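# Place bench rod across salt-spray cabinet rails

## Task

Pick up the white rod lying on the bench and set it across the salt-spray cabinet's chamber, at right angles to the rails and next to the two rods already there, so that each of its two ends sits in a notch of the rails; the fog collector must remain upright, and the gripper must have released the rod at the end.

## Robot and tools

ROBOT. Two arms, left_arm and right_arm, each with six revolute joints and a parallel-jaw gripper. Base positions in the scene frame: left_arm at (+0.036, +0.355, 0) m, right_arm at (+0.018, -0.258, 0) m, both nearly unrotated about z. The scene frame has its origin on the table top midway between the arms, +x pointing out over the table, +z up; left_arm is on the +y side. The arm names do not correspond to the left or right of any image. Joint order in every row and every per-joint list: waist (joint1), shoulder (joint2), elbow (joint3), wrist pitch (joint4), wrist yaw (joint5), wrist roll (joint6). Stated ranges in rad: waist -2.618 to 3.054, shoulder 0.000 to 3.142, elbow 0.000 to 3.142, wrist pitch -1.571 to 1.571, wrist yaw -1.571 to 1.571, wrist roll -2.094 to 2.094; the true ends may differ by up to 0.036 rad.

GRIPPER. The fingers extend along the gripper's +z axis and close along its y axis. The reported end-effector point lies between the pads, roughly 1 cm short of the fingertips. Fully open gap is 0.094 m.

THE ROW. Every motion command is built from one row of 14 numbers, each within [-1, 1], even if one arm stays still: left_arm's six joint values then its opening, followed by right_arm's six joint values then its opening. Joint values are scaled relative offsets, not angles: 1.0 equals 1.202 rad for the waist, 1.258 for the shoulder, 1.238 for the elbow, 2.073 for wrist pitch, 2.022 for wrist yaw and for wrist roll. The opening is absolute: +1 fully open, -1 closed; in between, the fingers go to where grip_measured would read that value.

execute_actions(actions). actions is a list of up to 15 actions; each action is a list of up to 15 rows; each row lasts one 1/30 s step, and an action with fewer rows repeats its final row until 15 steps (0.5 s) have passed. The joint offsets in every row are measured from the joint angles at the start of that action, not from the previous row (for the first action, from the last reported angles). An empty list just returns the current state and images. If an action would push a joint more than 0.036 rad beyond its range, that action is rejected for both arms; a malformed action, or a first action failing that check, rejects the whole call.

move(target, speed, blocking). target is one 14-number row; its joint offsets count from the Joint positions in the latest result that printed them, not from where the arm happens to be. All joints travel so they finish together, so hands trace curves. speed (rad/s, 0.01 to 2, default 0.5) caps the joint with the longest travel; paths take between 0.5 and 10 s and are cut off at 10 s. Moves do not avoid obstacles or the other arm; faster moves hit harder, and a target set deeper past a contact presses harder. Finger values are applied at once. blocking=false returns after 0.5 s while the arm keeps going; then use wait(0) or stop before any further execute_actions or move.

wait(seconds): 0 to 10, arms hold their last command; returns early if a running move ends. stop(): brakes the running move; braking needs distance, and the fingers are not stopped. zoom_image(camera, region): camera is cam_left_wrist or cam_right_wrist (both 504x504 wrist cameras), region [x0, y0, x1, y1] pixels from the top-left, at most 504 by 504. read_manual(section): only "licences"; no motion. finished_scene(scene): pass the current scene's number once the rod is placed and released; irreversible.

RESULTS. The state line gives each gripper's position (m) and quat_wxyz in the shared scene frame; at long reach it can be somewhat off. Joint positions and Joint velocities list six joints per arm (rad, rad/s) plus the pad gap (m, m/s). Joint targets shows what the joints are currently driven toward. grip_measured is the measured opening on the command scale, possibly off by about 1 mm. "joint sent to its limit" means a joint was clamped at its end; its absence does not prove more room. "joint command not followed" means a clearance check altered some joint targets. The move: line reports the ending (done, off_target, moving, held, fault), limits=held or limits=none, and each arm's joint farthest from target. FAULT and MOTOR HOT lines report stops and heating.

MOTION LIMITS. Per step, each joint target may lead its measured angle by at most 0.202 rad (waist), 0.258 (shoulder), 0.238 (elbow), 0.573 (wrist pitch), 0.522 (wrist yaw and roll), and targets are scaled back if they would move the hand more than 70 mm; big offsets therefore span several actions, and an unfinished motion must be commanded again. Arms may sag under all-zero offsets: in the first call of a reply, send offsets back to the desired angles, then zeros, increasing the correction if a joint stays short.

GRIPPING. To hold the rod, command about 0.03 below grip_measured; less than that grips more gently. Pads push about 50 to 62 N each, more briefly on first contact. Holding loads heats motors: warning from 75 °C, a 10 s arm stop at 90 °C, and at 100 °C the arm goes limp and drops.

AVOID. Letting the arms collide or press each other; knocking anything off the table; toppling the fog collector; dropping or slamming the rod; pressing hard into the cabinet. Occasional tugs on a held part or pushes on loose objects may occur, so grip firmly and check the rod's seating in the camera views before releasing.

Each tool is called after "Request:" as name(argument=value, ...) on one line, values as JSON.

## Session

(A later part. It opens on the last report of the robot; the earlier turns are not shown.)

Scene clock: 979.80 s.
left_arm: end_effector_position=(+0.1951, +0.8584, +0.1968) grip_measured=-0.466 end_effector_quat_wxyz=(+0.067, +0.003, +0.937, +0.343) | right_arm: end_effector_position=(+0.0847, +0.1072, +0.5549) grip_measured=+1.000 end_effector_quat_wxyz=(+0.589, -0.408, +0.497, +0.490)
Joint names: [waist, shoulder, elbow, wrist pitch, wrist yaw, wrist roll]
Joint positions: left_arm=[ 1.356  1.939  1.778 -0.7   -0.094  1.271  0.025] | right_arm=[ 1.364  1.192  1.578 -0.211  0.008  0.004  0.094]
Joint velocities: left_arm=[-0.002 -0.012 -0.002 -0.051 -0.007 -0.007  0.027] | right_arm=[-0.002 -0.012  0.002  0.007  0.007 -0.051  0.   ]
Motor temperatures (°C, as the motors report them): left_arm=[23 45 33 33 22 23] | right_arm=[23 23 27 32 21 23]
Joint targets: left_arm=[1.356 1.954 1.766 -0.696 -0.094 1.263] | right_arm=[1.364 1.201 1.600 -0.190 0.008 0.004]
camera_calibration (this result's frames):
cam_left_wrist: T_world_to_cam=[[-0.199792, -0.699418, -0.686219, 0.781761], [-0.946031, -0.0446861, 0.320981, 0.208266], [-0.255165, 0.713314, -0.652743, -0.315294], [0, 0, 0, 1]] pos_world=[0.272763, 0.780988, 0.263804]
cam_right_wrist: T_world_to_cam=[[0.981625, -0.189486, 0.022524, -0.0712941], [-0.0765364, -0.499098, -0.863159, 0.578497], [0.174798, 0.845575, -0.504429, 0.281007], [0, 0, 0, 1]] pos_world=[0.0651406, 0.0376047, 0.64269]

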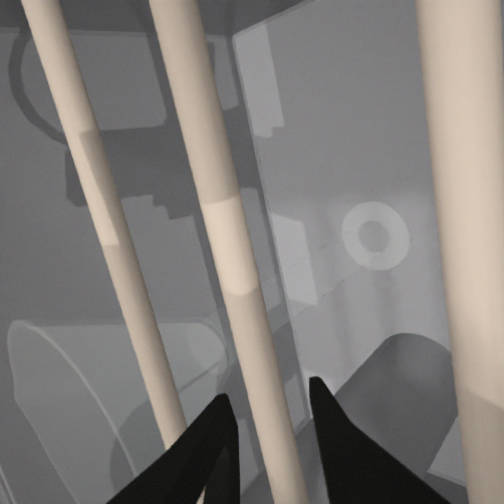

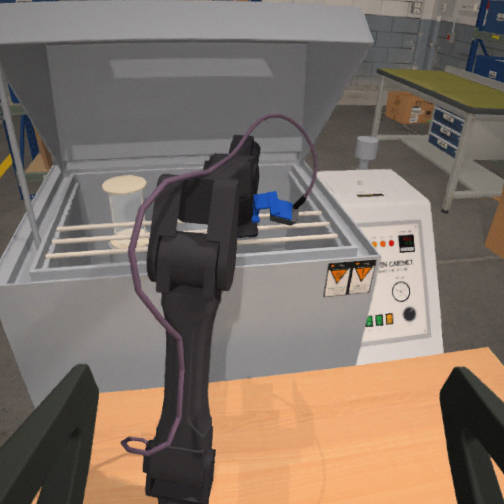

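Request:
move(target=[0,-0.118,0.012,-0.058,0,-0.004,-0.40,0,0.007,0.018,0.01,0,0,1], speed=0.15)

Request:
zoom_image(camera="cam_right_wrist", region=[305, 200, 350, 245])

Request:
zoom_image(camera="cam_right_wrist", region=[35, 220, 80, 265])

Scene clock: 996.77 s.
left_arm: end_effector_position=(+0.1847, +0.8293, +0.2425) grip_measured=-0.402 end_effector_quat_wxyz=(+0.071, +0.002, +0.932, +0.355) | right_arm: end_effector_position=(+0.0847, +0.1072, +0.5549) grip_measured=+1.000 end_effector_quat_wxyz=(+0.589, -0.408, +0.497, +0.490)
Joint names: [waist, shoulder, elbow, wrist pitch, wrist yaw, wrist roll]
Joint positions: left_arm=[ 1.356  1.814  1.778 -0.798 -0.094  1.271  0.028] | right_arm=[ 1.364  1.192  1.578 -0.211  0.008  0.004  0.094]
Joint velocities: left_arm=[-0.012 -0.007 -0.012  0.022 -0.022  0.037 -0.001] | right_arm=[-0.012 -0.007 -0.017 -0.051 -0.081  0.051  0.   ]
Motor temperatures (°C, as the motors report them): left_arm=[23 45 33 33 22 23] | right_arm=[23 23 27 31 21 23]
Joint targets: left_arm=[1.356 1.791 1.792 -0.820 -0.094 1.263] | right_arm=[1.364 1.201 1.600 -0.190 0.008 0.004]
move: off_target (left_arm, right_arm); limits=none; left_arm: farthest joint: the shoulder, 0.023 radians from its target (0.148 radians at the start); right_arm: farthest joint: the elbow, 0.022 radians from its target (0.022 radians at the start)
camera_calibration (this result's frames):
cam_left_wrist: T_world_to_cam=[[-0.193405, -0.681397, -0.705898, 0.779366], [-0.94893, -0.0528675, 0.311025, 0.192228], [-0.24925, 0.730002, -0.636374, -0.286153], [0, 0, 0, 1]] pos_world=[0.26182, 0.750113, 0.308265]
cam_right_wrist: T_world_to_cam=[[0.981625, -0.189486, 0.022524, -0.0712941], [-0.0765364, -0.499098, -0.863159, 0.578497], [0.174798, 0.845575, -0.504429, 0.281007], [0, 0, 0, 1]] pos_world=[0.0651406, 0.0376047, 0.64269]

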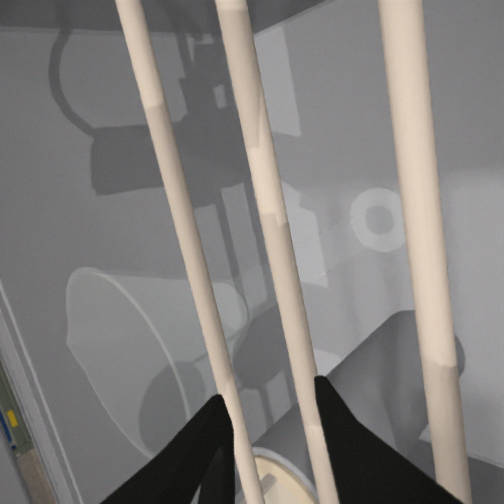

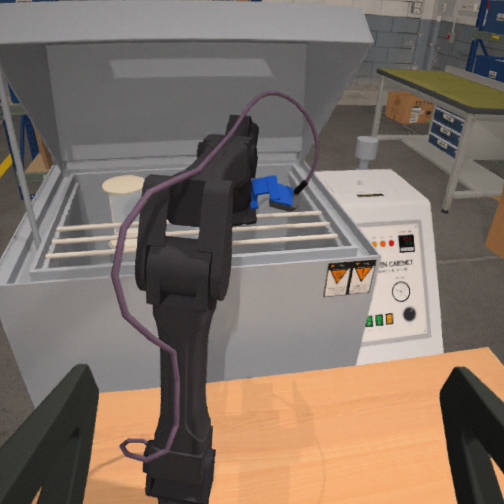

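Region (305, 200, 350, 245) of cam_right_wrist's 504x504 image, scaled by 11.200, with more detail than that image has.

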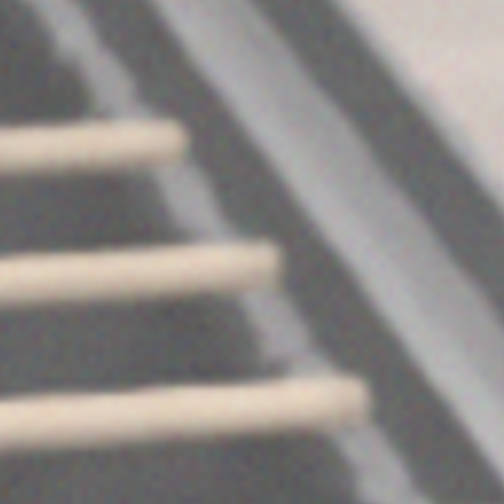

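Region (35, 220, 80, 265) of cam_right_wrist's 504x504 image, scaled by 11.200, with more detail than that image has.

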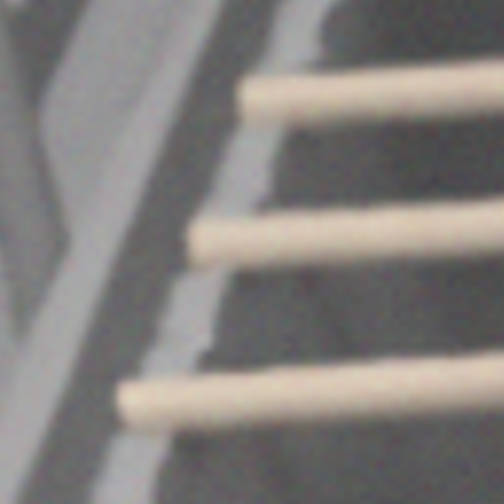

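Request:
finished_scene(scene=2)

The scene is finished: the task was done.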